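# Drive a feeder screw into the red-taped housing hole

## Task

Take a screw from the screw feeder and drive it into the housing hole at the corner marked with red tape. It counts as tight only if the screwdriver motor turned it in and cut out on its own, shown as stopped_at_torque=1 in a tool result. After that, do not turn or move the screw. The other three holes must stay empty, and a screw tip left in any of them means failure. If a screw was pushed in rather than turned, back it fully out and drive it in again. Once the screw is tight, raise the screwdriver well clear of the screw head, release the screw and move the tool away. Nothing may be knocked or placed off the table.

## Robot and tools

Robot: one 7-joint xArm7 arm carrying a powered screwdriver. There is one camera, cam_wrist (672x504), mounted on the wrist.

Frame: every pose uses the scene frame. Its origin is on the table top directly beneath the arm base. +z points up, and +y is to the left when you look along +x. The base may be slightly tilted. The reported tool position can be a little wrong, more so at long reach.

Tool point: end_effector_position is the tip of the hex key when nothing presses on it. The key points along the tool's own +z axis and can be pushed back up to 12 mm. A flat block sticks out about 9 cm from the last joint's axis toward the tool's -y side and rotates with the tool, so keep it clear of objects.

Row format: every command row holds 10 numbers in this order: x, y, z, qw, qx, qy, qz, spindle, torque_limit, sleeve_vacuum.
- x, y, z: absolute target position of the tool point, in metres, scene frame.
- qw, qx, qy, qz: absolute target orientation as a quaternion, w first.
- The last three are each in [-1, 1].
- spindle: +1 turns the key clockwise at 500 rpm, which drives a screw in. -1 turns it the other way. It needs 0.5 s to reach full speed.
- torque_limit: maps linearly from 0.3 N m at -1 to 1.2 N m at +1.
- sleeve_vacuum: a value above 0.01 holds a screw on the key; any other value releases it.
The spindle value persists between actions and keeps running while you reply. The arm does not track the screw during that time, so end each action with spindle 0. torque_limit and sleeve_vacuum also keep their last values.

execute_actions(actions): actions is a list of actions. Each action is a table of up to 15 rows, one row per control step of 1/30 s. A shorter table repeats its final row until the 15 steps are used. An empty list only returns state and images. An action is rejected if its target lies more than 0.6 m from the tool point's position at the action's start, along any tool axis. If any action is malformed, or the first one fails that check, nothing in the call runs. Repeat the quaternion in every row to hold orientation; do not copy it back from results, because it drifts.

Motion limits: at each step the commanded pose is clipped to within 70 mm and 16 degrees of the measured pose. After an action the arm goes no further than the last clipped pose, so far targets need follow-up actions. If the arm cannot reach both position and orientation, position wins. The elbow never quite straightens.

move(target, speed, blocking): target is one 10-number row as above, an absolute pose plus tool values. The tool values are sent at the start. The arm follows a straight path to the target, lasting 0.5 to 10 s; a path needing longer stops short of the target. speed is 0.002 to 0.5 m/s (default 0.25), and turning is capped at twice that in rad/s. The path does not slow down for obstacles. The real tip can lag, stray or exceed the speed, especially with the arm nearly straight. The result adds a move: line giving how it ended (done, off_target, moving, held, fault), the distance to target, and limits (paced = the pose was clipped; held = some steps were blocked, after which the arm may jump fast). With blocking=false you get a result after 0.5 s while the arm keeps going. Then call wait(0) or stop before sending any other move or action.

wait(seconds): 0 to 10 s; the arm holds its last command and a running move continues. stop(): brakes a running move; the spindle keeps spinning. zoom_image(camera="cam_wrist", region=[x0,y0,x1,y1]): pixel box, origin at top-left, at most 504x504. read_manual(section="licences"): licence text only. finished_scene(scene): ends the given scene; this cannot be undone.

Screwing procedure:
1. Engage: place the tip on the screw's axis, 2 mm below the top of its head. Turn slowly with spindle between -0.2 and 0.2. A negative value seats the key without driving; a positive value also drives the screw.
2. Follow: while the screw turns, lower the tool 0.7 mm per turn.
3. Tightening: the motor cuts out at 95% of the torque limit, either because the head has seated or because the thread has jammed. The threshold is lower while spindle is under 0.02. stopped_at_torque then reads 1.
4. Restarting: after a cut-out, a positive spindle does nothing until spindle has been 0 or negative for 0.5 s straight.
5. Loosening: reversing never stops by itself. If turns does not decrease, raise torque_limit.


Results show the tool pose and velocities, Joint positions, and joint torques. The torques are noisy, offset and nonzero even in free air. They also show a Hand target line (where the controller is heading) and step readings, where HELD marks a step that was held back. A pose unreachable line means the clearance check changed or blocked the command; a mount under the base counts as part of the arm.

Joint ranges (rad): waist ±6.283, shoulder -2.059 to 2.094, upper arm roll ±6.283, elbow -0.192 to 3.927, forearm roll ±6.283, wrist pitch -1.693 to 3.142, wrist roll ±6.283.

Load limits (N m): waist 43.5, shoulder 43.5, upper arm roll 26.1, elbow 26.1, forearm roll 26.1, wrist pitch 17.4, wrist roll 17.4. If contact reaches one of these, the arm halts, backs off, holds for 10 s and drops the rest of the call. Faster contact hits harder, and a target set deeper past the contact presses harder. Motors heat while holding loads: a MOTOR HOT warning appears at 65 °C, and at 80 °C the brakes lock until they cool.

Avoid: dropping screws, slamming into or shoving things hard, knocking anything off the table, and leaving screw tips in the wrong holes. Loose objects can occasionally get a small push from outside.

Each tool is called after "Call:" as name(argument=value, ...), one argument or row to a line, values as JSON.

## Session

Call:
execute_actions(
  actions=[],
)

Scene clock: 0.00 s.
end_effector_position=(+0.4527, +0.0103, +0.3713) sleeve_vacuum_kpa=0 screw_detected=0 stopped_at_torque=0 turns=0.00 end_effector_quat_wxyz=(-0.248, +0.622, +0.743, -0.021) end_effector_velocity=(+0.000, -0.000, -0.000) end_effector_angular_velocity=(-0.000, -0.000, -0.001)
Joint positions: [-0.017 -0.166 -0.     2.035  0.001  2.202  0.766]
Joint velocities: [-0.     0.    -0.001  0.    -0.    -0.    -0.   ]
Joint torques (N m, as the arm reports them, + toward a larger angle): no reading
Hand target: +0.453, +0.010, +0.371; -0.248, +0.622, +0.743, -0.021

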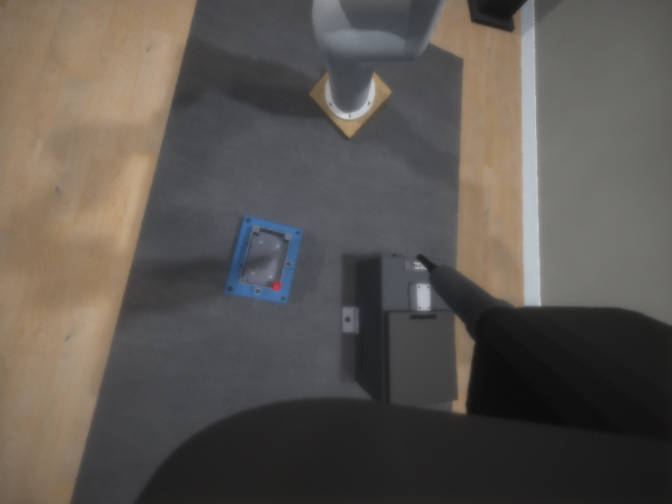

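Call:
zoom_image(
  camera="cam_wrist",
  region=[215, 205, 315, 310],
)

Call:
zoom_image(
  camera="cam_wrist",
  region=[370, 240, 470, 330],
)

Region (215, 205, 315, 310) of cam_wrist's 672x504 image, scaled by 4.800, with more detail than that image has; it fills the left 480 columns of this view, and the rest is white.

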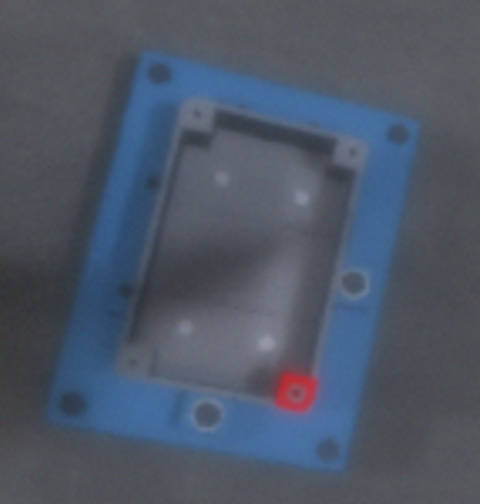

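Region (370, 240, 470, 330) of cam_wrist's 672x504 image, scaled by 5.040, with more detail than that image has; it fills the top 454 rows of this view, and the rest is white.

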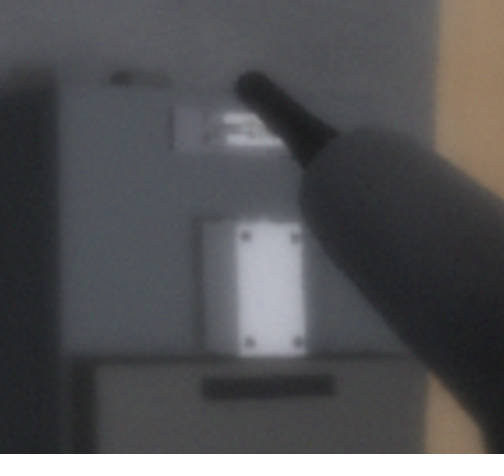

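Call:
execute_actions(
  actions=[
    [[0.4527,0.0104,0.3712,-0.2478,0.6211,0.7433,-0.0210,0,0,-1],[0.4526,0.0108,0.3707,-0.2475,0.6191,0.7451,-0.0210,0,0,-1],[0.4525,0.0114,0.3700,-0.2469,0.6159,0.7480,-0.0209,0,0,-1],[0.4524,0.0122,0.3691,-0.2461,0.6113,0.7519,-0.0209,0,0,-1],[0.4522,0.0132,0.3678,-0.2451,0.6055,0.7569,-0.0208,0,0,-1],[0.4520,0.0145,0.3664,-0.2439,0.5986,0.7628,-0.0207,0,0,-1],[0.4517,0.0159,0.3647,-0.2425,0.5905,0.7696,-0.0205,0,0,-1],[0.4515,0.0175,0.3627,-0.2409,0.5812,0.7772,-0.0204,0,0,-1],[0.4511,0.0193,0.3606,-0.2390,0.5707,0.7854,-0.0202,0,0,-1],[0.4508,0.0213,0.3582,-0.2369,0.5592,0.7943,-0.0201,0,0,-1],[0.4504,0.0235,0.3557,-0.2346,0.5465,0.8038,-0.0199,0,0,-1],[0.4500,0.0258,0.3530,-0.2320,0.5328,0.8137,-0.0197,0,0,-1],[0.4496,0.0282,0.3501,-0.2292,0.5180,0.8240,-0.0194,0,0,-1],[0.4492,0.0308,0.3470,-0.2261,0.5021,0.8346,-0.0192,0,0,-1],[0.4487,0.0335,0.3438,-0.2228,0.4853,0.8453,-0.0189,0,0,-1]],
    [[0.4482,0.0364,0.3404,-0.2193,0.4675,0.8562,-0.0186,0,0,-1],[0.4477,0.0393,0.3369,-0.2155,0.4487,0.8672,-0.0183,0,0,-1],[0.4471,0.0424,0.3332,-0.2115,0.4291,0.8781,-0.0179,0,0,-1],[0.4466,0.0456,0.3295,-0.2072,0.4085,0.8888,-0.0176,0,0,-1],[0.4460,0.0489,0.3256,-0.2026,0.3871,0.8994,-0.0172,0,0,-1],[0.4455,0.0522,0.3216,-0.1979,0.3650,0.9097,-0.0168,0,0,-1],[0.4449,0.0556,0.3176,-0.1928,0.3421,0.9196,-0.0163,0,0,-1],[0.4443,0.0591,0.3134,-0.1876,0.3186,0.9291,-0.0159,0,0,-1],[0.4437,0.0626,0.3092,-0.1822,0.2944,0.9381,-0.0154,0,0,-1],[0.4430,0.0662,0.3050,-0.1765,0.2697,0.9466,-0.0150,0,0,-1],[0.4424,0.0699,0.3007,-0.1707,0.2446,0.9544,-0.0145,0,0,-1],[0.4418,0.0735,0.2963,-0.1647,0.2190,0.9617,-0.0140,0,0,-1],[0.4411,0.0772,0.2920,-0.1585,0.1931,0.9683,-0.0134,0,0,-1],[0.4405,0.0809,0.2876,-0.1521,0.1669,0.9742,-0.0129,0,0,-1],[0.4399,0.0847,0.2832,-0.1457,0.1405,0.9793,-0.0124,0,0,-1]],
    [[0.4392,0.0884,0.2787,-0.1391,0.1140,0.9837,-0.0118,0,0,-1],[0.4386,0.0921,0.2743,-0.1324,0.0875,0.9873,-0.0112,0,0,-1],[0.4379,0.0958,0.2700,-0.1257,0.0611,0.9902,-0.0106,0,0,-1],[0.4373,0.0994,0.2656,-0.1189,0.0347,0.9923,-0.0101,0,0,-1],[0.4367,0.1031,0.2613,-0.1121,0.0086,0.9937,-0.0095,0,0,-1],[0.4360,0.1067,0.2571,-0.1052,-0.0172,0.9943,-0.0089,0,0,-1],[0.4354,0.1102,0.2529,-0.0985,-0.0427,0.9942,-0.0083,0,0,-1],[0.4348,0.1137,0.2487,-0.0917,-0.0677,0.9935,-0.0078,0,0,-1],[0.4342,0.1171,0.2447,-0.0850,-0.0922,0.9921,-0.0072,0,0,-1],[0.4337,0.1204,0.2407,-0.0784,-0.1161,0.9902,-0.0066,0,0,-1],[0.4331,0.1237,0.2368,-0.0720,-0.1393,0.9876,-0.0061,0,0,-1],[0.4326,0.1269,0.2331,-0.0656,-0.1618,0.9847,-0.0056,0,0,-1],[0.4320,0.1300,0.2294,-0.0594,-0.1836,0.9812,-0.0050,0,0,-1],[0.4315,0.1329,0.2259,-0.0535,-0.2044,0.9774,-0.0045,0,0,-1],[0.4310,0.1358,0.2225,-0.0477,-0.2244,0.9734,-0.0040,0,0,-1]],
    [[0.4305,0.1385,0.2193,-0.0421,-0.2434,0.9690,-0.0036,0,0,-1],[0.4301,0.1411,0.2162,-0.0368,-0.2614,0.9646,-0.0031,0,0,-1],[0.4297,0.1435,0.2133,-0.0318,-0.2783,0.9600,-0.0027,0,0,-1],[0.4293,0.1458,0.2106,-0.0271,-0.2941,0.9554,-0.0023,0,0,-1],[0.4289,0.1480,0.2081,-0.0227,-0.3088,0.9509,-0.0019,0,0,-1],[0.4286,0.1500,0.2057,-0.0186,-0.3223,0.9465,-0.0016,0,0,-1],[0.4282,0.1518,0.2036,-0.0149,-0.3345,0.9423,-0.0013,0,0,-1],[0.4280,0.1534,0.2016,-0.0115,-0.3454,0.9384,-0.0010,0,0,-1],[0.4277,0.1548,0.1999,-0.0086,-0.3550,0.9349,-0.0007,0,0,-1],[0.4275,0.1561,0.1985,-0.0060,-0.3633,0.9317,-0.0005,0,0,-1],[0.4273,0.1571,0.1972,-0.0039,-0.3702,0.9290,-0.0003,0,0,-1],[0.4272,0.1579,0.1963,-0.0022,-0.3756,0.9268,-0.0002,0,0,-1],[0.4271,0.1585,0.1956,-0.0010,-0.3795,0.9252,-0.0001,0,0,-1],[0.4270,0.1589,0.1951,-0.0002,-0.3819,0.9242,0,0,0,-1],[0.4270,0.1590,0.1950,0,-0.3827,0.9239,0,0,0,-1]],
  ],
)

Call:
wait(
  seconds=0.4,
)

Scene clock: 20.40 s.
end_effector_position=(+0.4271, +0.1572, +0.1972) sleeve_vacuum_kpa=0 screw_detected=0 stopped_at_torque=0 turns=0.00 end_effector_quat_wxyz=(-0.006, -0.371, +0.929, -0.003) end_effector_velocity=(-0.002, +0.023, -0.029) end_effector_angular_velocity=(+0.102, -0.116, +0.341)
Joint positions: [ 0.382 -0.088  0.39   1.338 -0.472  1.444 -0.532]
Joint velocities: [ 0.036 -0.135  0.006 -0.268 -0.005 -0.261 -0.243]
Joint torques (N m, as the arm reports them, + toward a larger angle): [  8.91 -32.34   8.11  22.52   0.    -0.53   0.67]
Hand target: +0.427, +0.159, +0.195; -0.001, -0.382, +0.924, -0.001
Off the commanded pose: 0.003 m, 2 deg.
Step readings (end_effector_position; steps 1 to 15: 1st action; 16 to 30: 2nd action; 31 to 45: 3rd action; 46 to 60: 4th action):
0: (+0.4527, +0.0103, +0.3713)
1: (+0.4527, +0.0103, +0.3713)
2: (+0.4527, +0.0102, +0.3712)
4: (+0.4527, +0.0105, +0.3710)
8: (+0.4523, +0.0130, +0.3680)
15: (+0.4501, +0.0246, +0.3542)
16: (+0.4497, +0.0269, +0.3515)
17: (+0.4493, +0.0293, +0.3486)
19: (+0.4484, +0.0345, +0.3425)
23: (+0.4464, +0.0464, +0.3285)
30: (+0.4423, +0.0705, +0.3004)
31: (+0.4417, +0.0742, +0.2962)
32: (+0.4411, +0.0779, +0.2919)
34: (+0.4399, +0.0855, +0.2832)
38: (+0.4372, +0.1005, +0.2658)
45: (+0.4326, +0.1249, +0.2368)
46: (+0.4320, +0.1281, +0.2330)
47: (+0.4315, +0.1311, +0.2293)
49: (+0.4304, +0.1369, +0.2224)
53: (+0.4287, +0.1468, +0.2103)
60: end_effector_position above

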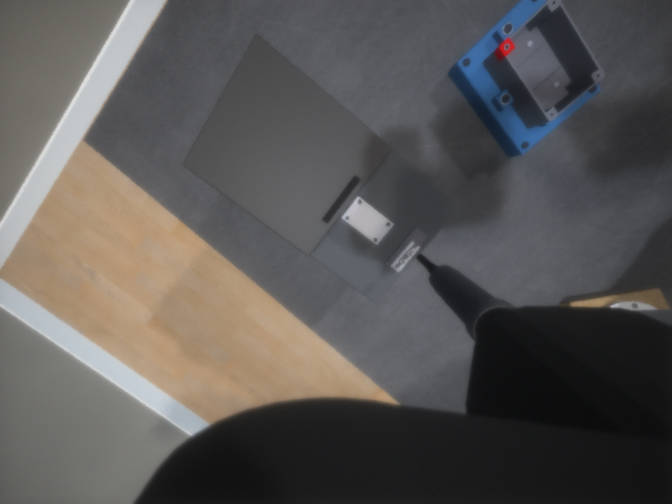

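Scene clock: 20.80 s.
end_effector_position=(+0.4271, +0.1589, +0.1950) sleeve_vacuum_kpa=0 screw_detected=0 stopped_at_torque=0 turns=0.00 end_effector_quat_wxyz=(-0.001, -0.382, +0.924, -0.001) end_effector_velocity=(-0.001, +0.001, -0.001) end_effector_angular_velocity=(-0.001, +0.000, +0.005)
Joint positions: [ 0.384 -0.099  0.389  1.318 -0.471  1.424 -0.55 ]
Joint velocities: [ 0.001  0.     0.002 -0.003 -0.001 -0.001 -0.   ]
Joint torques (N m, as the arm reports them, + toward a larger angle): [  9.66 -32.1    8.48  21.32   0.04  -0.92   0.63]
Hand target: +0.427, +0.159, +0.195; -0.001, -0.382, +0.924, -0.001
Off the commanded pose: 0.000 m, 0 deg.
wait: 0.40 s; at rest by 0.27 s

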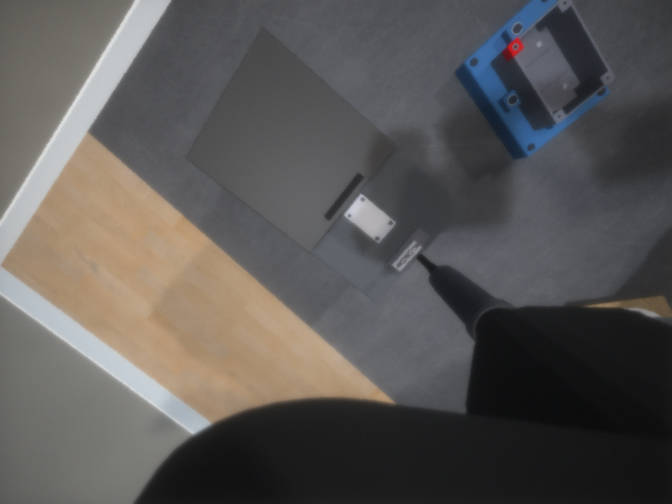

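Call:
zoom_image(
  camera="cam_wrist",
  region=[384, 228, 434, 278],
)

Region (384, 228, 434, 278) of cam_wrist's 672x504 image, scaled by 10.080, with more detail than that image has.

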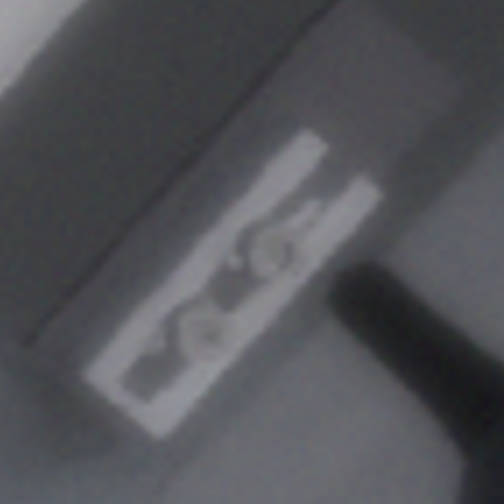

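Call:
zoom_image(
  camera="cam_wrist",
  region=[404, 242, 432, 270],
)

Region (404, 242, 432, 270) of cam_wrist's 672x504 image, scaled by 18.000, with more detail than that image has.

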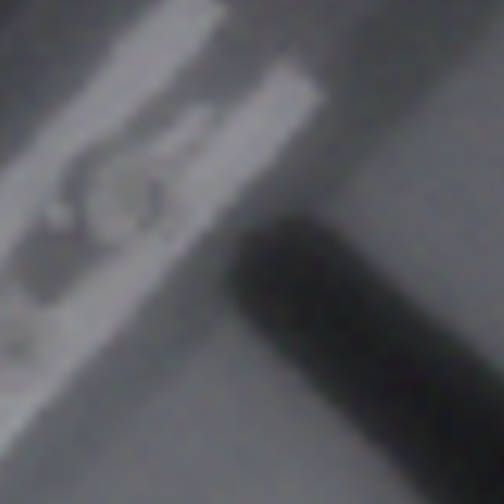

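Call:
zoom_image(
  camera="cam_wrist",
  region=[396, 244, 420, 268],
)

Region (396, 244, 420, 268) of cam_wrist's 672x504 image, scaled by 21.000, with more detail than that image has.

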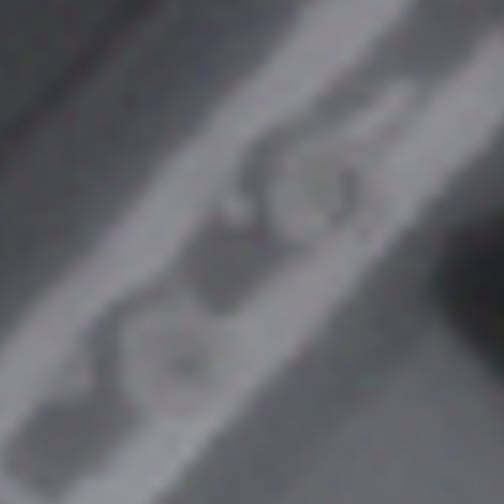

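Call:
execute_actions(
  actions=[
    [[0.4270,0.1591,0.1947,0,-0.3827,0.9239,0,0,0,-1],[0.4269,0.1593,0.1941,0,-0.3827,0.9239,0,0,0,-1],[0.4268,0.1597,0.1931,0,-0.3827,0.9239,0,0,0,-1],[0.4268,0.1601,0.1918,0,-0.3827,0.9239,0,0,0,-1],[0.4267,0.1605,0.1905,0,-0.3827,0.9239,0,0,0,-1],[0.4265,0.1610,0.1892,0,-0.3827,0.9239,0,0,0,-1],[0.4264,0.1614,0.1879,0,-0.3827,0.9239,0,0,0,-1],[0.4264,0.1618,0.1869,0,-0.3827,0.9239,0,0,0,-1],[0.4263,0.1620,0.1863,0,-0.3827,0.9239,0,0,0,-1],[0.4263,0.1621,0.1860,0,-0.3827,0.9239,0,0,0,-1]],
  ],
)

Call:
wait(
  seconds=0.15,
)

Call:
zoom_image(
  camera="cam_wrist",
  region=[402, 242, 426, 266],
)

Scene clock: 26.03 s.
end_effector_position=(+0.4262, +0.1620, +0.1859) sleeve_vacuum_kpa=0 screw_detected=0 stopped_at_torque=0 turns=0.00 end_effector_quat_wxyz=(-0.000, -0.383, +0.924, -0.000) end_effector_velocity=(+0.002, +0.004, +0.003) end_effector_angular_velocity=(+0.012, -0.010, -0.002)
Joint positions: [ 0.382 -0.095  0.386  1.296 -0.474  1.397 -0.544]
Joint velocities: [ 0.002 -0.003  0.002  0.003 -0.    -0.008  0.002]
Joint torques (N m, as the arm reports them, + toward a larger angle): [  9.6  -32.36   8.71  21.42  -0.01  -0.91   0.66]
Hand target: +0.426, +0.162, +0.186; +0.000, -0.383, +0.924, -0.000
Off the commanded pose: 0.000 m, 0 deg.
Step readings (end_effector_position):
0: (+0.4269, +0.1590, +0.1950)
1: (+0.4269, +0.1590, +0.1950)
2: (+0.4269, +0.1591, +0.1950)
4: (+0.4270, +0.1593, +0.1945)
8: (+0.4267, +0.1606, +0.1906)
15: end_effector_position above

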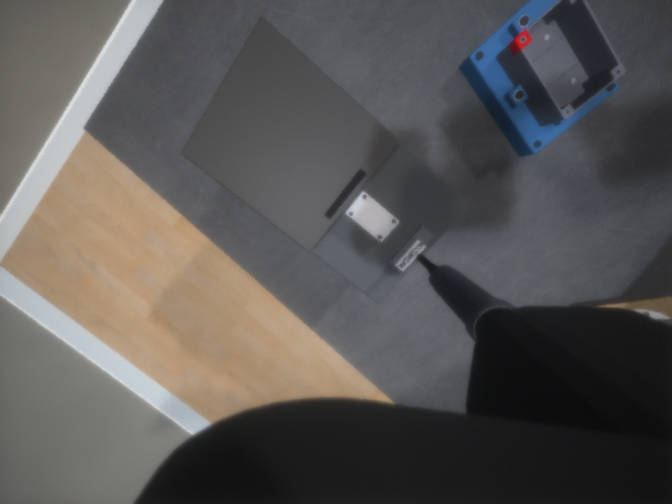

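Scene clock: 26.20 s.
end_effector_position=(+0.4264, +0.1622, +0.1861) sleeve_vacuum_kpa=0 screw_detected=0 stopped_at_torque=0 turns=0.00 end_effector_quat_wxyz=(+0.000, -0.383, +0.924, +0.000) end_effector_velocity=(-0.000, -0.001, -0.001) end_effector_angular_velocity=(-0.002, +0.002, -0.001)
Joint positions: [ 0.382 -0.095  0.386  1.296 -0.474  1.397 -0.544]
Joint velocities: [-0.001 -0.    -0.001 -0.002  0.001  0.    -0.   ]
Joint torques (N m, as the arm reports them, + toward a larger angle): [  9.58 -32.05   8.54  21.32  -0.1   -0.86   0.7 ]
Hand target: +0.426, +0.162, +0.186; +0.000, -0.383, +0.924, -0.000
Off the commanded pose: 0.000 m, 0 deg.
wait: 0.17 s; no rest

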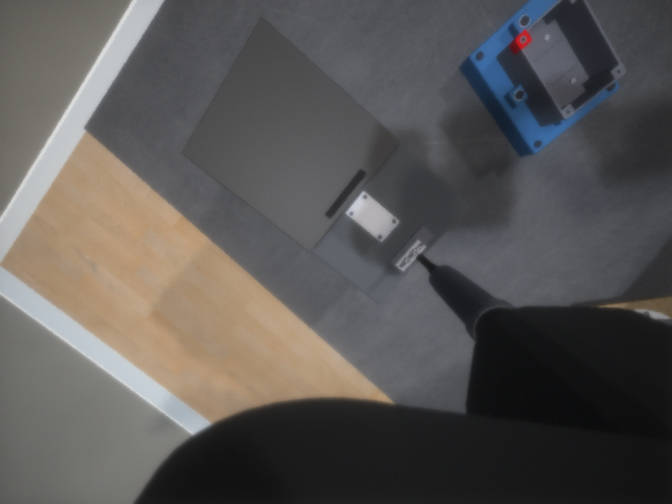

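Region (402, 242, 426, 266) of cam_wrist's 672x504 image, scaled by 21.000, with more detail than that image has.

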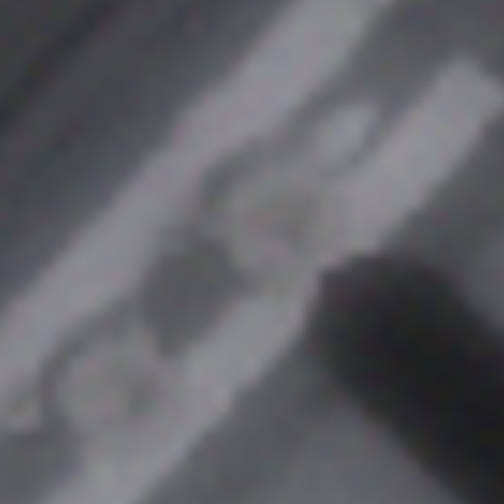

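Call:
execute_actions(
  actions=[
    [[0.4264,0.1620,0.1857,0,-0.3827,0.9239,0,0,0,-1],[0.4264,0.1620,0.1851,0,-0.3827,0.9239,0,0,0,-1],[0.4265,0.1619,0.1842,0,-0.3827,0.9239,0,0,0,-1],[0.4265,0.1619,0.1831,0,-0.3827,0.9239,0,0,0,-1],[0.4265,0.1619,0.1818,0,-0.3827,0.9239,0,0,0,-1],[0.4265,0.1619,0.1804,0,-0.3827,0.9239,0,0,0,-1],[0.4265,0.1619,0.1790,0,-0.3827,0.9239,0,0,0,-1],[0.4265,0.1619,0.1776,0,-0.3827,0.9239,0,0,0,-1],[0.4265,0.1619,0.1763,0,-0.3827,0.9239,0,0,0,-1],[0.4265,0.1619,0.1751,0,-0.3827,0.9239,0,0,0,-1],[0.4265,0.1619,0.1740,0,-0.3827,0.9239,0,0,0,-1],[0.4265,0.1619,0.1731,0,-0.3827,0.9239,0,0,0,-1],[0.4265,0.1619,0.1723,0,-0.3827,0.9239,0,0,0,-1],[0.4265,0.1619,0.1717,0,-0.3827,0.9239,0,-0.18,0,1],[0.4265,0.1619,0.1712,0,-0.3827,0.9239,0,-0.18,0,1]],
    [[0.4265,0.1619,0.1707,0,-0.3827,0.9239,0,-0.18,0,1],[0.4265,0.1619,0.1702,0,-0.3827,0.9239,0,-0.18,0,1],[0.4265,0.1619,0.1697,0,-0.3827,0.9239,0,-0.18,0,1],[0.4265,0.1619,0.1692,0,-0.3827,0.9239,0,-0.18,0,1],[0.4265,0.1619,0.1687,0,-0.3827,0.9239,0,-0.18,0,1],[0.4265,0.1619,0.1682,0,-0.3827,0.9239,0,-0.18,0,1],[0.4265,0.1619,0.1677,0,-0.3827,0.9239,0,-0.18,0,1],[0.4265,0.1619,0.1673,0,-0.3827,0.9239,0,-0.18,0,1],[0.4265,0.1619,0.1669,0,-0.3827,0.9239,0,-0.18,0,1],[0.4265,0.1619,0.1666,0,-0.3827,0.9239,0,-0.18,0,1],[0.4265,0.1619,0.1664,0,-0.3827,0.9239,0,-0.18,0,1],[0.4265,0.1619,0.1662,0,-0.3827,0.9239,0,-0.18,0,1],[0.4265,0.1619,0.1662,0,-0.3827,0.9239,0,-0.18,0,1],[0.4265,0.1619,0.1662,0,-0.3827,0.9239,0,-0.18,0,1],[0.4265,0.1619,0.1662,0,-0.3827,0.9239,0,0,0,1]],
  ],
)

Scene clock: 29.27 s.
end_effector_position=(+0.4268, +0.1621, +0.1669) sleeve_vacuum_kpa=40 screw_detected=1 stopped_at_torque=0 turns=-0.76 end_effector_quat_wxyz=(+0.001, -0.383, +0.924, +0.000) end_effector_velocity=(-0.001, +0.000, -0.003) end_effector_angular_velocity=(+0.000, +0.001, -0.001)
Joint positions: [ 0.371 -0.096  0.373  1.247 -0.481  1.343 -0.542]
Joint velocities: [-0.002 -0.001 -0.001 -0.008 -0.    -0.008  0.001]
Joint torques (N m, as the arm reports them, + toward a larger angle): [  9.08 -30.     8.11  20.11   0.14  -0.93   0.66]
Hand target: +0.427, +0.162, +0.166; -0.000, -0.383, +0.924, -0.000
Off the commanded pose: 0.001 m, 0 deg.
Step readings (end_effector_position; steps 1 to 15: 1st action; 16 to 30: 2nd action):
0: (+0.4263, +0.1621, +0.1860)
1: (+0.4263, +0.1621, +0.1860)
2: (+0.4263, +0.1621, +0.1860)
4: (+0.4265, +0.1621, +0.1855)
8: (+0.4265, +0.1620, +0.1818)
15: (+0.4264, +0.1617, +0.1732)
16: (+0.4264, +0.1617, +0.1724)
17: (+0.4264, +0.1618, +0.1718)
19: (+0.4265, +0.1619, +0.1708)
23: (+0.4268, +0.1622, +0.1693)
30: end_effector_position above

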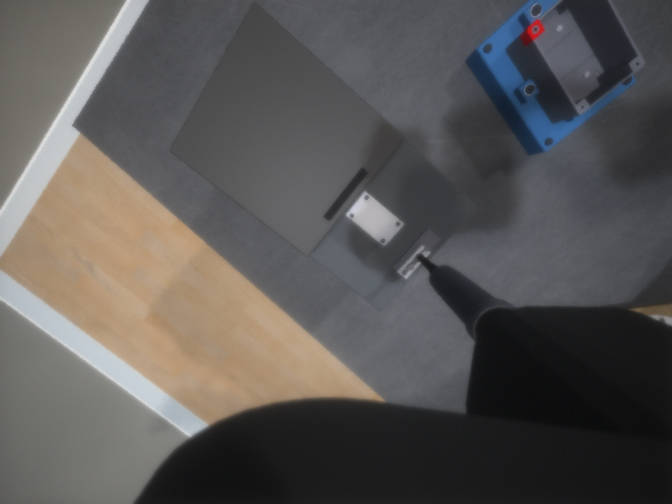

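Call:
zoom_image(
  camera="cam_wrist",
  region=[510, 5, 560, 55],
)

Region (510, 5, 560, 55) of cam_wrist's 672x504 image, scaled by 10.080, with more detail than that image has.

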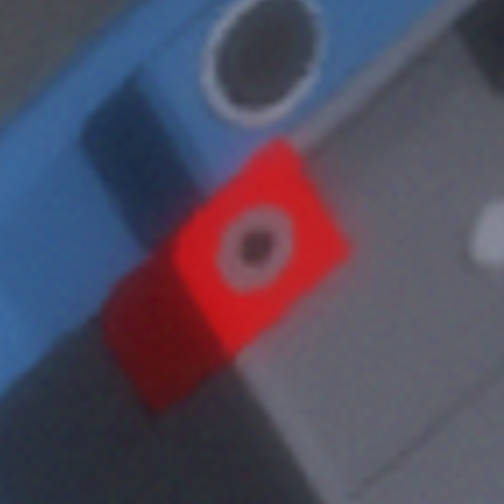

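Call:
execute_actions(
  actions=[
    [[0.4265,0.1619,0.1664,0,-0.3827,0.9239,0,0,0,1],[0.4265,0.1619,0.1668,0,-0.3827,0.9239,0,0,0,1],[0.4265,0.1619,0.1676,0,-0.3827,0.9239,0,0,0,1],[0.4265,0.1619,0.1686,0,-0.3827,0.9239,0,0,0,1],[0.4265,0.1619,0.1698,0,-0.3827,0.9239,0,0,0,1],[0.4265,0.1619,0.1712,0,-0.3827,0.9239,0,0,0,1],[0.4265,0.1619,0.1727,0,-0.3827,0.9239,0,0,0,1],[0.4265,0.1619,0.1744,0,-0.3827,0.9239,0,0,0,1],[0.4265,0.1619,0.1763,0,-0.3827,0.9239,0,0,0,1],[0.4265,0.1619,0.1782,0,-0.3827,0.9239,0,0,0,1],[0.4265,0.1619,0.1801,0,-0.3827,0.9239,0,0,0,1],[0.4265,0.1619,0.1821,0,-0.3827,0.9239,0,0,0,1],[0.4265,0.1617,0.1841,0,-0.3825,0.9240,0,0,0,1],[0.4267,0.1614,0.1860,0,-0.3819,0.9242,0,0,0,1],[0.4269,0.1606,0.1879,0,-0.3809,0.9246,0,0,0,1]],
    [[0.4272,0.1595,0.1898,0,-0.3794,0.9252,0,0,0,1],[0.4276,0.1579,0.1915,0,-0.3772,0.9261,0,0,0,1],[0.4283,0.1558,0.1930,0,-0.3742,0.9273,0,0,0,1],[0.4290,0.1531,0.1944,0,-0.3705,0.9288,0,0,0,1],[0.4300,0.1498,0.1956,0,-0.3659,0.9307,0,0,0,1],[0.4311,0.1458,0.1966,0,-0.3604,0.9328,0,0,0,1],[0.4324,0.1413,0.1974,0,-0.3540,0.9352,0,0,0,1],[0.4339,0.1361,0.1978,0,-0.3468,0.9379,0,0,0,1],[0.4356,0.1303,0.1980,0,-0.3386,0.9409,0,0,0,1],[0.4374,0.1239,0.1980,0,-0.3296,0.9441,0,0,0,1],[0.4394,0.1169,0.1980,0,-0.3197,0.9475,0,0,0,1],[0.4416,0.1093,0.1980,0,-0.3091,0.9510,0,0,0,1],[0.4439,0.1013,0.1980,0,-0.2976,0.9547,0,0,0,1],[0.4463,0.0928,0.1977,0,-0.2855,0.9584,0,0,0,1],[0.4489,0.0840,0.1969,0,-0.2728,0.9621,0,0,0,1]],
    [[0.4515,0.0747,0.1956,0,-0.2595,0.9658,0,0,0,1],[0.4543,0.0652,0.1938,0,-0.2457,0.9693,0,0,0,1],[0.4571,0.0554,0.1916,0,-0.2315,0.9728,0,0,0,1],[0.4599,0.0455,0.1890,0,-0.2171,0.9762,0,0,0,1],[0.4628,0.0355,0.1860,0,-0.2025,0.9793,0,0,0,1],[0.4657,0.0254,0.1827,0,-0.1877,0.9822,0,0,0,1],[0.4686,0.0154,0.1791,0,-0.1730,0.9849,0,0,0,1],[0.4714,0.0055,0.1753,0,-0.1584,0.9874,0,0,0,1],[0.4742,-0.0043,0.1712,0,-0.1440,0.9896,0,0,0,1],[0.4770,-0.0138,0.1670,0,-0.1299,0.9915,0,0,0,1],[0.4796,-0.0231,0.1626,0,-0.1162,0.9932,0,0,0,1],[0.4822,-0.0319,0.1581,0,-0.1030,0.9947,0,0,0,1],[0.4846,-0.0404,0.1536,0,-0.0904,0.9959,0,0,0,1],[0.4869,-0.0484,0.1490,0,-0.0784,0.9969,0,0,0,1],[0.4891,-0.0560,0.1444,0,-0.0672,0.9977,0,0,0,1]],
    [[0.4911,-0.0630,0.1399,0,-0.0568,0.9984,0,0,0,1],[0.4929,-0.0694,0.1354,0,-0.0472,0.9989,0,0,0,1],[0.4946,-0.0752,0.1310,0,-0.0386,0.9993,0,0,0,1],[0.4961,-0.0804,0.1268,0,-0.0308,0.9995,0,0,0,1],[0.4974,-0.0849,0.1227,0,-0.0240,0.9997,0,0,0,1],[0.4985,-0.0889,0.1189,0,-0.0181,0.9998,0,0,0,1],[0.4995,-0.0922,0.1153,0,-0.0132,0.9999,0,0,0,1],[0.5002,-0.0949,0.1120,0,-0.0091,1,0,0,0,1],[0.5009,-0.0970,0.1090,0,-0.0059,1,0,0,0,1],[0.5013,-0.0986,0.1064,0,-0.0036,1,0,0,0,1],[0.5016,-0.0997,0.1042,0,-0.0019,1,0,0,0,1],[0.5018,-0.1005,0.1024,0,-0.0008,1,0,0,0,1],[0.5020,-0.1008,0.1011,0,-0.0003,1,0,0,0,1],[0.5020,-0.1010,0.1003,0,0,1,0,0,0,1],[0.5020,-0.1010,0.1000,0,0,1,0,0,0,1]],
  ],
)

Call:
wait(
  seconds=0.4,
)

Call:
zoom_image(
  camera="cam_wrist",
  region=[390, 228, 430, 268],
)

Scene clock: 41.37 s.
end_effector_position=(+0.5009, -0.0995, +0.1034) sleeve_vacuum_kpa=39 screw_detected=1 stopped_at_torque=0 turns=-0.76 end_effector_quat_wxyz=(-0.001, -0.002, +1.000, -0.000) end_effector_velocity=(+0.011, -0.018, -0.051) end_effector_angular_velocity=(+0.008, -0.003, -0.059)
Joint positions: [ 0.069 -0.374 -0.093  1.102 -0.416  1.132 -0.528]
Joint velocities: [-0.035  0.059 -0.075 -0.051 -0.    -0.147 -0.001]
Joint torques (N m, as the arm reports them, + toward a larger angle): [  4.62 -31.99   7.95  22.61   0.13  -0.97   0.68]
Hand target: +0.502, -0.101, +0.100; -0.000, +0.000, +1.000, +0.000
Off the commanded pose: 0.004 m, 0 deg.
Step readings (end_effector_position; steps 1 to 15: 1st action; 16 to 30: 2nd action; 31 to 45: 3rd action; 46 to 60: 4th action):
0: (+0.4265, +0.1619, +0.1662)
1: (+0.4265, +0.1619, +0.1662)
2: (+0.4265, +0.1619, +0.1662)
4: (+0.4264, +0.1618, +0.1666)
8: (+0.4261, +0.1615, +0.1692)
15: (+0.4263, +0.1616, +0.1815)
16: (+0.4264, +0.1615, +0.1835)
17: (+0.4265, +0.1611, +0.1855)
19: (+0.4270, +0.1593, +0.1893)
23: (+0.4298, +0.1500, +0.1950)
30: (+0.4404, +0.1118, +0.1975)
31: (+0.4425, +0.1042, +0.1974)
32: (+0.4448, +0.0961, +0.1971)
34: (+0.4496, +0.0787, +0.1954)
38: (+0.4599, +0.0403, +0.1872)
45: (+0.4782, -0.0278, +0.1613)
46: (+0.4807, -0.0366, +0.1569)
47: (+0.4831, -0.0450, +0.1524)
49: (+0.4874, -0.0603, +0.1432)
53: (+0.4947, -0.0834, +0.1254)
60: end_effector_position above

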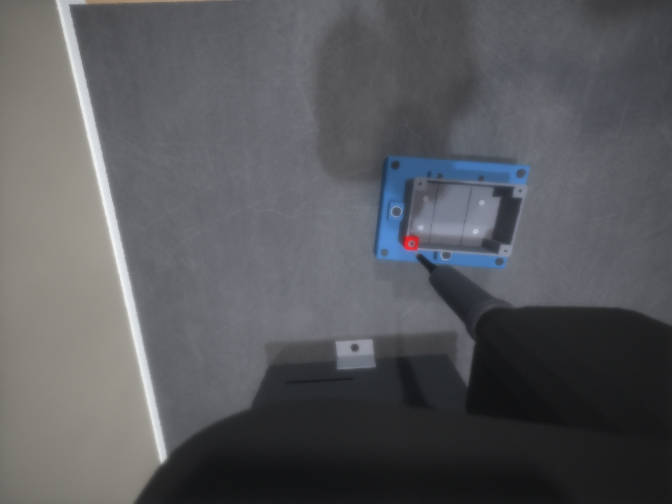

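Scene clock: 41.77 s.
end_effector_position=(+0.5023, -0.1007, +0.1002) sleeve_vacuum_kpa=39 screw_detected=1 stopped_at_torque=0 turns=-0.76 end_effector_quat_wxyz=(+0.000, -0.000, +1.000, +0.000) end_effector_velocity=(-0.001, -0.002, -0.002) end_effector_angular_velocity=(-0.002, +0.004, -0.004)
Joint positions: [ 0.067 -0.371 -0.098  1.099 -0.416  1.121 -0.528]
Joint velocities: [-0.002  0.001 -0.004 -0.001 -0.     0.     0.   ]
Joint torques (N m, as the arm reports them, + toward a larger angle): [  3.68 -30.55   6.94  21.86   0.1   -0.91   0.77]
Hand target: +0.502, -0.101, +0.100; -0.000, +0.000, +1.000, +0.000
Off the commanded pose: 0.000 m, 0 deg.
wait: 0.40 s; at rest by 0.23 s

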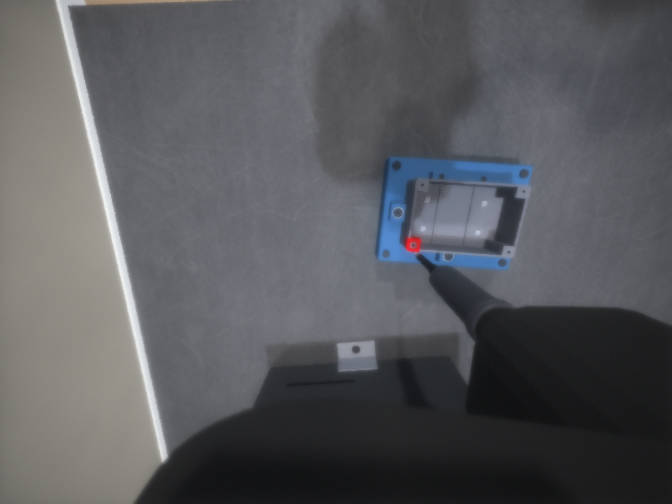

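Region (390, 228, 430, 268) of cam_wrist's 672x504 image, scaled by 12.600, with more detail than that image has.

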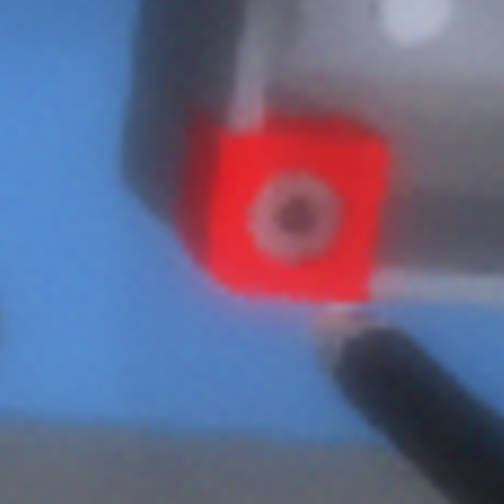

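Call:
execute_actions(
  actions=[
    [[0.5019,-0.1011,0.0995,0,0,1,0,0,0,1],[0.5017,-0.1012,0.0981,0,0,1,0,0,0,1],[0.5014,-0.1015,0.0960,0,0,1,0,0,0,1],[0.5010,-0.1018,0.0934,0,0,1,0,0,0,1],[0.5006,-0.1022,0.0905,0,0,1,0,0,0,1],[0.5001,-0.1026,0.0875,0,0,1,0,0,0,1],[0.4997,-0.1030,0.0846,0,0,1,0,0,0,1],[0.4993,-0.1033,0.0820,0,0,1,0,0,0,1],[0.4990,-0.1036,0.0799,0,0,1,0,0,0,1],[0.4988,-0.1037,0.0785,0,0,1,0,0,0,1],[0.4987,-0.1038,0.0780,0,0,1,0,0,0,1]],
  ],
)

Call:
wait(
  seconds=0.5,
)

Call:
zoom_image(
  camera="cam_wrist",
  region=[402, 240, 430, 268],
)

Scene clock: 43.87 s.
end_effector_position=(+0.4994, -0.1033, +0.0794) sleeve_vacuum_kpa=39 screw_detected=1 stopped_at_torque=0 turns=-0.76 end_effector_quat_wxyz=(+0.001, -0.000, +1.000, +0.000) end_effector_velocity=(+0.001, -0.001, -0.009) end_effector_angular_velocity=(-0.001, -0.006, +0.001)
Joint positions: [ 0.058 -0.364 -0.118  1.052 -0.425  1.06  -0.529]
Joint velocities: [-0.005  0.004 -0.007 -0.02  -0.006 -0.032 -0.001]
Joint torques (N m, as the arm reports them, + toward a larger angle): [  2.07 -27.15   5.63  19.21  -0.71  -0.96   0.66]
Hand target: +0.499, -0.104, +0.078; -0.000, +0.000, +1.000, -0.000
Off the commanded pose: 0.002 m, 0 deg.
Step readings (end_effector_position):
0: (+0.5021, -0.1009, +0.1000)
1: (+0.5021, -0.1009, +0.1000)
2: (+0.5021, -0.1009, +0.0999)
4: (+0.5022, -0.1010, +0.0990)
8: (+0.5007, -0.1021, +0.0910)
15: end_effector_position above

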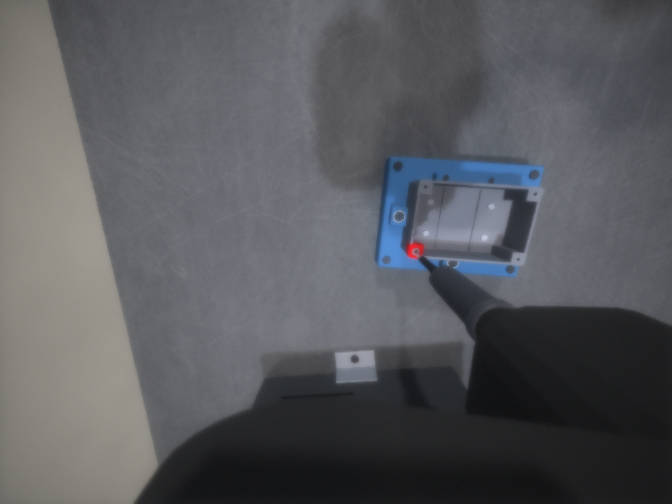

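Scene clock: 44.37 s.
end_effector_position=(+0.4991, -0.1038, +0.0783) sleeve_vacuum_kpa=39 screw_detected=1 stopped_at_torque=0 turns=-0.76 end_effector_quat_wxyz=(+0.001, +0.000, +1.000, +0.000) end_effector_velocity=(-0.001, -0.001, -0.001) end_effector_angular_velocity=(-0.001, +0.003, -0.002)
Joint positions: [ 0.057 -0.363 -0.119  1.05  -0.425  1.058 -0.529]
Joint velocities: [-0.001  0.    -0.002 -0.001 -0.     0.     0.   ]
Joint torques (N m, as the arm reports them, + toward a larger angle): [  1.89 -25.76   5.43  17.98  -0.66  -0.53   0.68]
Hand target: +0.499, -0.104, +0.078; -0.000, +0.000, +1.000, -0.000
Off the commanded pose: 0.000 m, 0 deg.
wait: 0.50 s; at rest by 0.17 s

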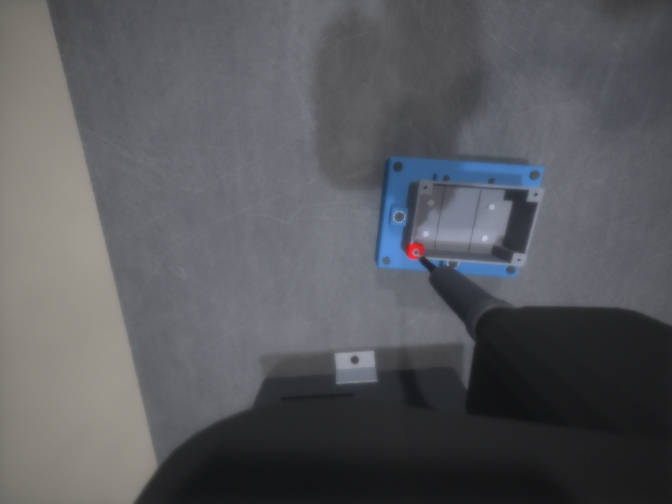

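Region (402, 240, 430, 268) of cam_wrist's 672x504 image, scaled by 18.000, with more detail than that image has.

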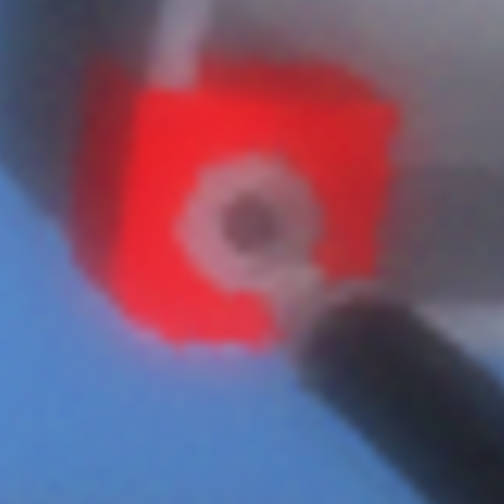

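Call:
zoom_image(
  camera="cam_wrist",
  region=[410, 248, 434, 272],
)

Region (410, 248, 434, 272) of cam_wrist's 672x504 image, scaled by 21.000, with more detail than that image has.

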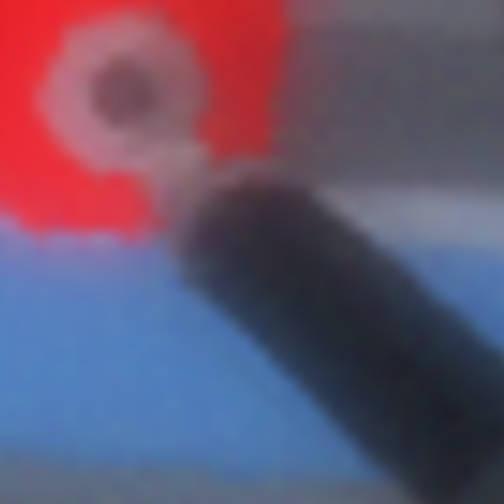

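Call:
execute_actions(
  actions=[
    [[0.4987,-0.1038,0.0783,0,0,1,0,0,0,1],[0.4987,-0.1038,0.0791,0,0,1,0,0,0,1],[0.4987,-0.1038,0.0803,0,0,1,0,0,0,1],[0.4987,-0.1038,0.0818,0,0,1,0,0,0,1],[0.4987,-0.1038,0.0835,0,0,1,0,0,0,1],[0.4987,-0.1038,0.0853,0,0,1,0,0,0,1],[0.4987,-0.1038,0.0870,0,0,1,0,0,0,1],[0.4989,-0.1039,0.0887,0,0,1,0,0,0,1],[0.4993,-0.1043,0.0902,0,0,1,0,0,0,1],[0.4998,-0.1049,0.0914,0,0,1,0,0,0,1],[0.5005,-0.1055,0.0922,0,0,1,0,0,0,1],[0.5012,-0.1061,0.0925,0,0,1,0,0,0,1],[0.5017,-0.1067,0.0925,0,0,1,0,0,0,1],[0.5021,-0.1071,0.0925,0,0,1,0,0,0,1],[0.5023,-0.1072,0.0925,0,0,1,0,0,0,1]],
  ],
)

Call:
wait(
  seconds=0.8,
)

Call:
zoom_image(
  camera="cam_wrist",
  region=[402, 240, 430, 268],
)

Scene clock: 51.53 s.
end_effector_position=(+0.4998, -0.1063, +0.0908) sleeve_vacuum_kpa=39 screw_detected=1 stopped_at_torque=0 turns=-0.76 end_effector_quat_wxyz=(-0.002, -0.000, +1.000, -0.000) end_effector_velocity=(+0.021, -0.016, +0.014) end_effector_angular_velocity=(+0.001, -0.013, -0.007)
Joint positions: [ 0.06  -0.369 -0.113  1.08  -0.419  1.098 -0.538]
Joint velocities: [-0.003  0.031 -0.021  0.089  0.013  0.031 -0.042]
Joint torques (N m, as the arm reports them, + toward a larger angle): [  3.41 -30.15   6.65  21.07  -0.09  -0.91   0.77]
Hand target: +0.502, -0.107, +0.092; +0.000, -0.000, +1.000, -0.000
Off the commanded pose: 0.003 m, 0 deg.
Step readings (end_effector_position):
0: (+0.4987, -0.1038, +0.0780)
1: (+0.4987, -0.1038, +0.0780)
2: (+0.4987, -0.1038, +0.0780)
4: (+0.4985, -0.1038, +0.0786)
8: (+0.4980, -0.1039, +0.0830)
15: end_effector_position above

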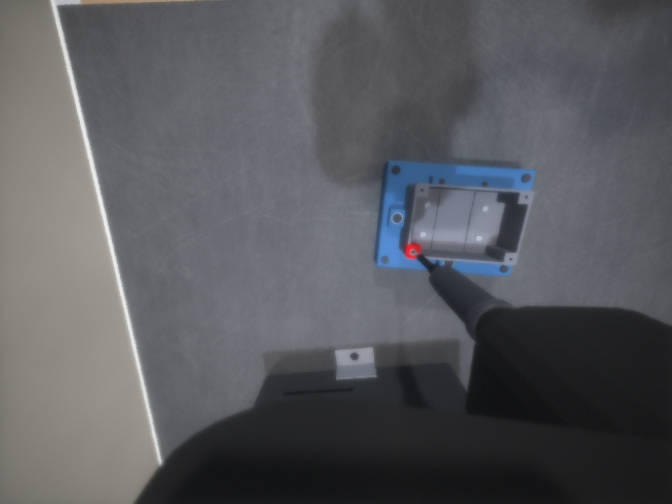

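Scene clock: 52.33 s.
end_effector_position=(+0.5023, -0.1072, +0.0925) sleeve_vacuum_kpa=39 screw_detected=1 stopped_at_torque=0 turns=-0.76 end_effector_quat_wxyz=(+0.000, -0.000, +1.000, -0.000) end_effector_velocity=(+0.000, -0.000, +0.000) end_effector_angular_velocity=(-0.001, -0.001, +0.000)
Joint positions: [ 0.061 -0.367 -0.114  1.088 -0.417  1.1   -0.541]
Joint velocities: [ 0.    -0.     0.     0.001 -0.001  0.     0.   ]
Joint torques (N m, as the arm reports them, + toward a larger angle): [  3.36 -30.68   6.74  21.73  -0.03  -0.87   0.69]
Hand target: +0.502, -0.107, +0.092; +0.000, -0.000, +1.000, -0.000
Off the commanded pose: 0.000 m, 0 deg.
wait: 0.80 s; at rest by 0.23 s

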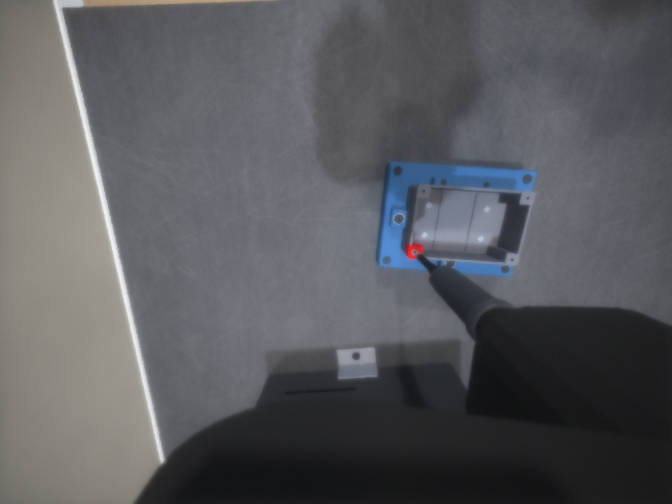

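Region (402, 240, 430, 268) of cam_wrist's 672x504 image, scaled by 18.000, with more detail than that image has.

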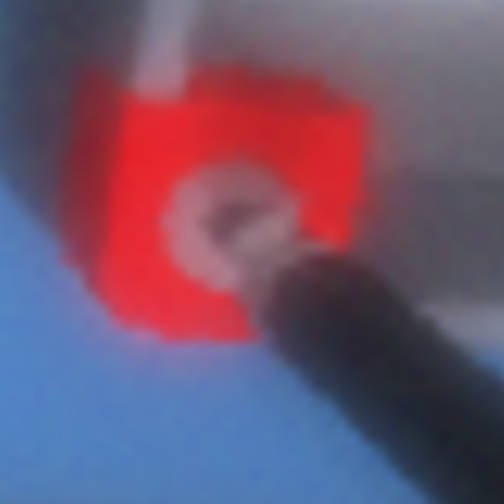

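Call:
execute_actions(
  actions=[
    [[0.5024,-0.1072,0.0922,0,0,1,0,0,0,1],[0.5024,-0.1071,0.0916,0,0,1,0,0,0,1],[0.5025,-0.1071,0.0908,0,0,1,0,0,0,1],[0.5025,-0.1071,0.0900,0,0,1,0,0,0,1],[0.5025,-0.1071,0.0892,0,0,1,0,0,0,1],[0.5025,-0.1071,0.0885,0,0,1,0,0,0,1],[0.5025,-0.1071,0.0879,0,0,1,0,0,0,1],[0.5025,-0.1071,0.0874,0,0,1,0,0,0,1],[0.5025,-0.1071,0.0870,0,0,1,0,0,0,1],[0.5025,-0.1071,0.0866,0,0,1,0,0,0,1],[0.5025,-0.1071,0.0863,0,0,1,0,0,0,1],[0.5025,-0.1071,0.0860,0,0,1,0,0,0,1],[0.5025,-0.1071,0.0857,0,0,1,0,0,0,1],[0.5025,-0.1071,0.0854,0,0,1,0,0,0,1],[0.5025,-0.1071,0.0851,0,0,1,0,0,0,1]],
    [[0.5025,-0.1071,0.0848,0,0,1,0,0.2,0,1],[0.5025,-0.1071,0.0845,0,0,1,0,0.2,0,1],[0.5025,-0.1071,0.0842,0,0,1,0,0.2,0,1],[0.5025,-0.1071,0.0839,0,0,1,0,0.2,0,1],[0.5025,-0.1071,0.0836,0,0,1,0,0.2,0,1],[0.5025,-0.1071,0.0835,0,0,1,0,0.2,0,1],[0.5025,-0.1071,0.0834,0,0,1,0,1,0,1],[0.5025,-0.1071,0.0833,0,0,1,0,1,0,1],[0.5025,-0.1071,0.0832,0,0,1,0,1,0,1],[0.5025,-0.1071,0.0831,0,0,1,0,1,0,1],[0.5025,-0.1071,0.0829,0,0,1,0,1,0,1],[0.5025,-0.1071,0.0828,0,0,1,0,1,0,1],[0.5025,-0.1071,0.0826,0,0,1,0,1,0,1],[0.5025,-0.1071,0.0824,0,0,1,0,1,0,1],[0.5025,-0.1071,0.0822,0,0,1,0,1,0,1]],
    [[0.5025,-0.1071,0.0820,0,0,1,0,1,0,1],[0.5025,-0.1071,0.0818,0,0,1,0,1,0,1],[0.5025,-0.1071,0.0816,0,0,1,0,1,0,1],[0.5025,-0.1071,0.0815,0,0,1,0,1,0,1],[0.5025,-0.1071,0.0813,0,0,1,0,1,0,1],[0.5025,-0.1071,0.0811,0,0,1,0,1,0,1],[0.5025,-0.1071,0.0809,0,0,1,0,1,0,1],[0.5025,-0.1071,0.0807,0,0,1,0,1,0,1],[0.5025,-0.1071,0.0805,0,0,1,0,1,0,1],[0.5025,-0.1071,0.0803,0,0,1,0,1,0,1],[0.5025,-0.1071,0.0801,0,0,1,0,1,0,1],[0.5025,-0.1071,0.0800,0,0,1,0,1,0,1],[0.5025,-0.1071,0.0799,0,0,1,0,1,0,1],[0.5025,-0.1071,0.0799,0,0,1,0,1,0,1],[0.5025,-0.1071,0.0799,0,0,1,0,0,0,1]],
  ],
)

Call:
zoom_image(
  camera="cam_wrist",
  region=[406, 244, 434, 272],
)

Scene clock: 61.70 s.
end_effector_position=(+0.5025, -0.1072, +0.0801) sleeve_vacuum_kpa=39 screw_detected=1 stopped_at_torque=0 turns=4.69 end_effector_quat_wxyz=(+0.000, +0.000, +1.000, -0.000) end_effector_velocity=(-0.000, +0.000, -0.003) end_effector_angular_velocity=(-0.001, +0.001, +0.001)
Joint positions: [ 0.057 -0.354 -0.124  1.068 -0.422  1.065 -0.539]
Joint velocities: [-0.001  0.003 -0.002 -0.005 -0.002 -0.007  0.   ]
Joint torques (N m, as the arm reports them, + toward a larger angle): [  4.1  -27.74   6.92  19.89   0.81  -1.33   0.89]
Hand target: +0.502, -0.107, +0.080; -0.000, +0.000, +1.000, -0.000
Off the commanded pose: 0.000 m, 0 deg.
Step readings (end_effector_position; steps 1 to 15: 1st action; 16 to 30: 2nd action; 31 to 45: 3rd action):
0: (+0.5023, -0.1072, +0.0925)
1: (+0.5023, -0.1072, +0.0925)
2: (+0.5023, -0.1072, +0.0925)
4: (+0.5026, -0.1071, +0.0920)
8: (+0.5025, -0.1071, +0.0893)
15: (+0.5028, -0.1073, +0.0864)
16: (+0.5028, -0.1073, +0.0862)
17: (+0.5029, -0.1073, +0.0859)
19: (+0.5029, -0.1072, +0.0853)
23: (+0.5028, -0.1073, +0.0841)
30: (+0.5026, -0.1073, +0.0829)
31: (+0.5026, -0.1073, +0.0827)
32: (+0.5026, -0.1073, +0.0825)
34: (+0.5026, -0.1073, +0.0821)
38: (+0.5025, -0.1073, +0.0813)
45: end_effector_position above

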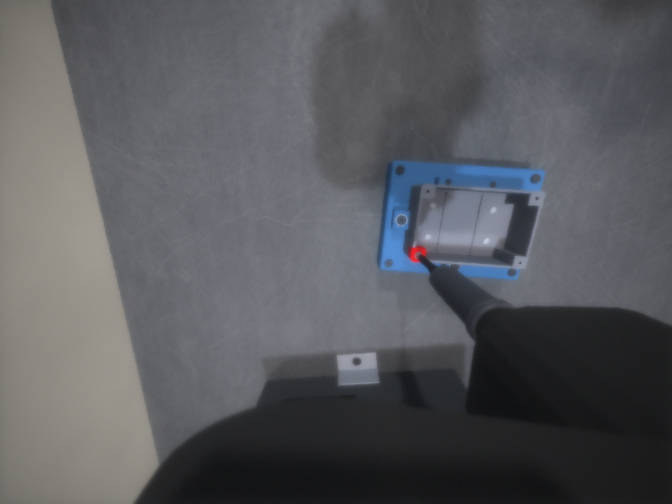

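Region (406, 244, 434, 272) of cam_wrist's 672x504 image, scaled by 18.000, with more detail than that image has.

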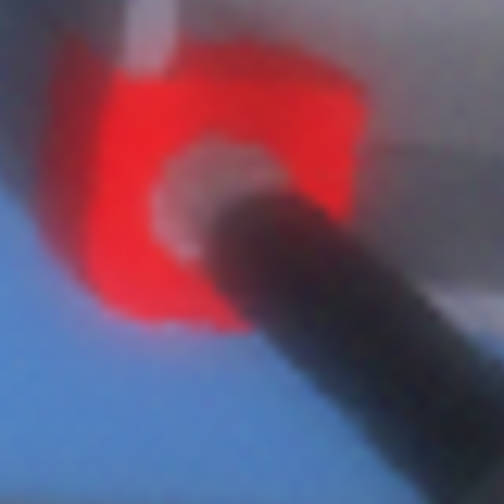

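Call:
execute_actions(
  actions=[
    [[0.5025,-0.1071,0.0798,0,0,1,0,1,0,1],[0.5025,-0.1071,0.0797,0,0,1,0,1,0,1],[0.5025,-0.1071,0.0796,0,0,1,0,1,0,1],[0.5025,-0.1071,0.0795,0,0,1,0,1,0,1],[0.5025,-0.1071,0.0794,0,0,1,0,1,0,1],[0.5025,-0.1071,0.0793,0,0,1,0,1,0,1],[0.5025,-0.1071,0.0792,0,0,1,0,1,0,1],[0.5025,-0.1071,0.0790,0,0,1,0,1,0,1],[0.5025,-0.1071,0.0789,0,0,1,0,1,0,1],[0.5025,-0.1071,0.0787,0,0,1,0,1,0,1],[0.5025,-0.1071,0.0785,0,0,1,0,1,0,1],[0.5025,-0.1071,0.0783,0,0,1,0,1,0,1],[0.5025,-0.1071,0.0782,0,0,1,0,1,0,1],[0.5025,-0.1071,0.0780,0,0,1,0,1,0,1],[0.5025,-0.1071,0.0778,0,0,1,0,1,0,1]],
    [[0.5025,-0.1071,0.0776,0,0,1,0,1,0,1],[0.5025,-0.1071,0.0774,0,0,1,0,1,0,1],[0.5025,-0.1071,0.0772,0,0,1,0,1,0,1],[0.5025,-0.1071,0.0770,0,0,1,0,1,0,1],[0.5025,-0.1071,0.0768,0,0,1,0,1,0,1],[0.5025,-0.1071,0.0766,0,0,1,0,1,0,1],[0.5025,-0.1071,0.0764,0,0,1,0,1,0,1],[0.5025,-0.1071,0.0762,0,0,1,0,1,0,1],[0.5025,-0.1071,0.0760,0,0,1,0,1,0,1],[0.5025,-0.1071,0.0758,0,0,1,0,1,0,1],[0.5025,-0.1071,0.0756,0,0,1,0,1,0,1],[0.5025,-0.1071,0.0754,0,0,1,0,1,0,1],[0.5025,-0.1071,0.0753,0,0,1,0,1,0,1],[0.5025,-0.1071,0.0752,0,0,1,0,1,0,1],[0.5025,-0.1071,0.0750,0,0,1,0,1,0,1]],
    [[0.5025,-0.1071,0.0749,0,0,1,0,0.7,0,1],[0.5025,-0.1071,0.0748,0,0,1,0,0.7,0,1],[0.5025,-0.1071,0.0746,0,0,1,0,0.7,0,1],[0.5025,-0.1071,0.0745,0,0,1,0,0.7,0,1]],
  ],
)

Call:
zoom_image(
  camera="cam_wrist",
  region=[406, 244, 434, 272],
)

Scene clock: 65.63 s.
end_effector_position=(+0.5025, -0.1072, +0.0745) sleeve_vacuum_kpa=40 screw_detected=1 stopped_at_torque=1 turns=12.87 end_effector_quat_wxyz=(-0.000, +0.000, +1.000, -0.000) end_effector_velocity=(+0.001, -0.000, +0.000) end_effector_angular_velocity=(+0.001, -0.002, -0.005)
Joint positions: [ 0.055 -0.349 -0.128  1.059 -0.424  1.05  -0.539]
Joint velocities: [-0.001 -0.001 -0.001  0.001  0.001 -0.001  0.002]
Joint torques (N m, as the arm reports them, + toward a larger angle): [  4.4  -27.95   7.33  19.5    1.21  -1.44   0.98]
Hand target: +0.503, -0.107, +0.074; +0.000, +0.000, +1.000, -0.000
Off the commanded pose: 0.000 m, 0 deg.
Step readings (end_effector_position; steps 1 to 15: 1st action; 16 to 30: 2nd action; 31 to 45: 3rd action):
0: (+0.5025, -0.1071, +0.0799)
1: (+0.5025, -0.1071, +0.0799)
2: (+0.5025, -0.1071, +0.0799)
4: (+0.5025, -0.1071, +0.0798)
8: (+0.5025, -0.1071, +0.0794)
15: (+0.5025, -0.1071, +0.0783)
16: (+0.5025, -0.1071, +0.0782)
17: (+0.5025, -0.1071, +0.0780)
19: (+0.5025, -0.1071, +0.0776)
23: (+0.5025, -0.1071, +0.0768)
30: (+0.5025, -0.1071, +0.0755)
31: (+0.5025, -0.1071, +0.0753)
32: (+0.5025, -0.1071, +0.0752)
34: (+0.5025, -0.1071, +0.0749)
38: (+0.5025, -0.1071, +0.0745)
45: end_effector_position above

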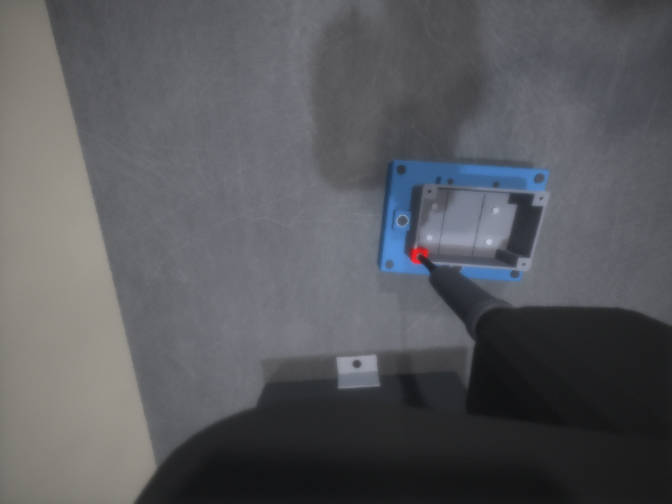

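Region (406, 244, 434, 272) of cam_wrist's 672x504 image, scaled by 18.000, with more detail than that image has.

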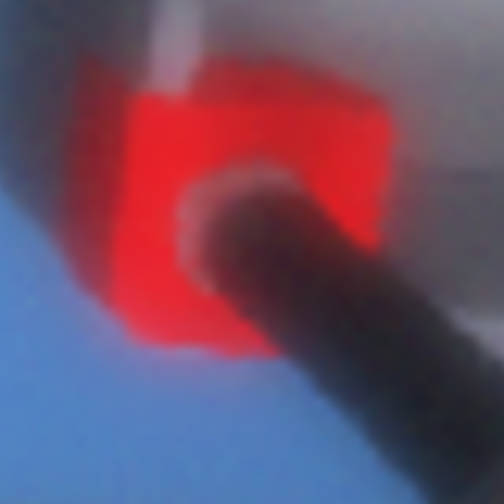

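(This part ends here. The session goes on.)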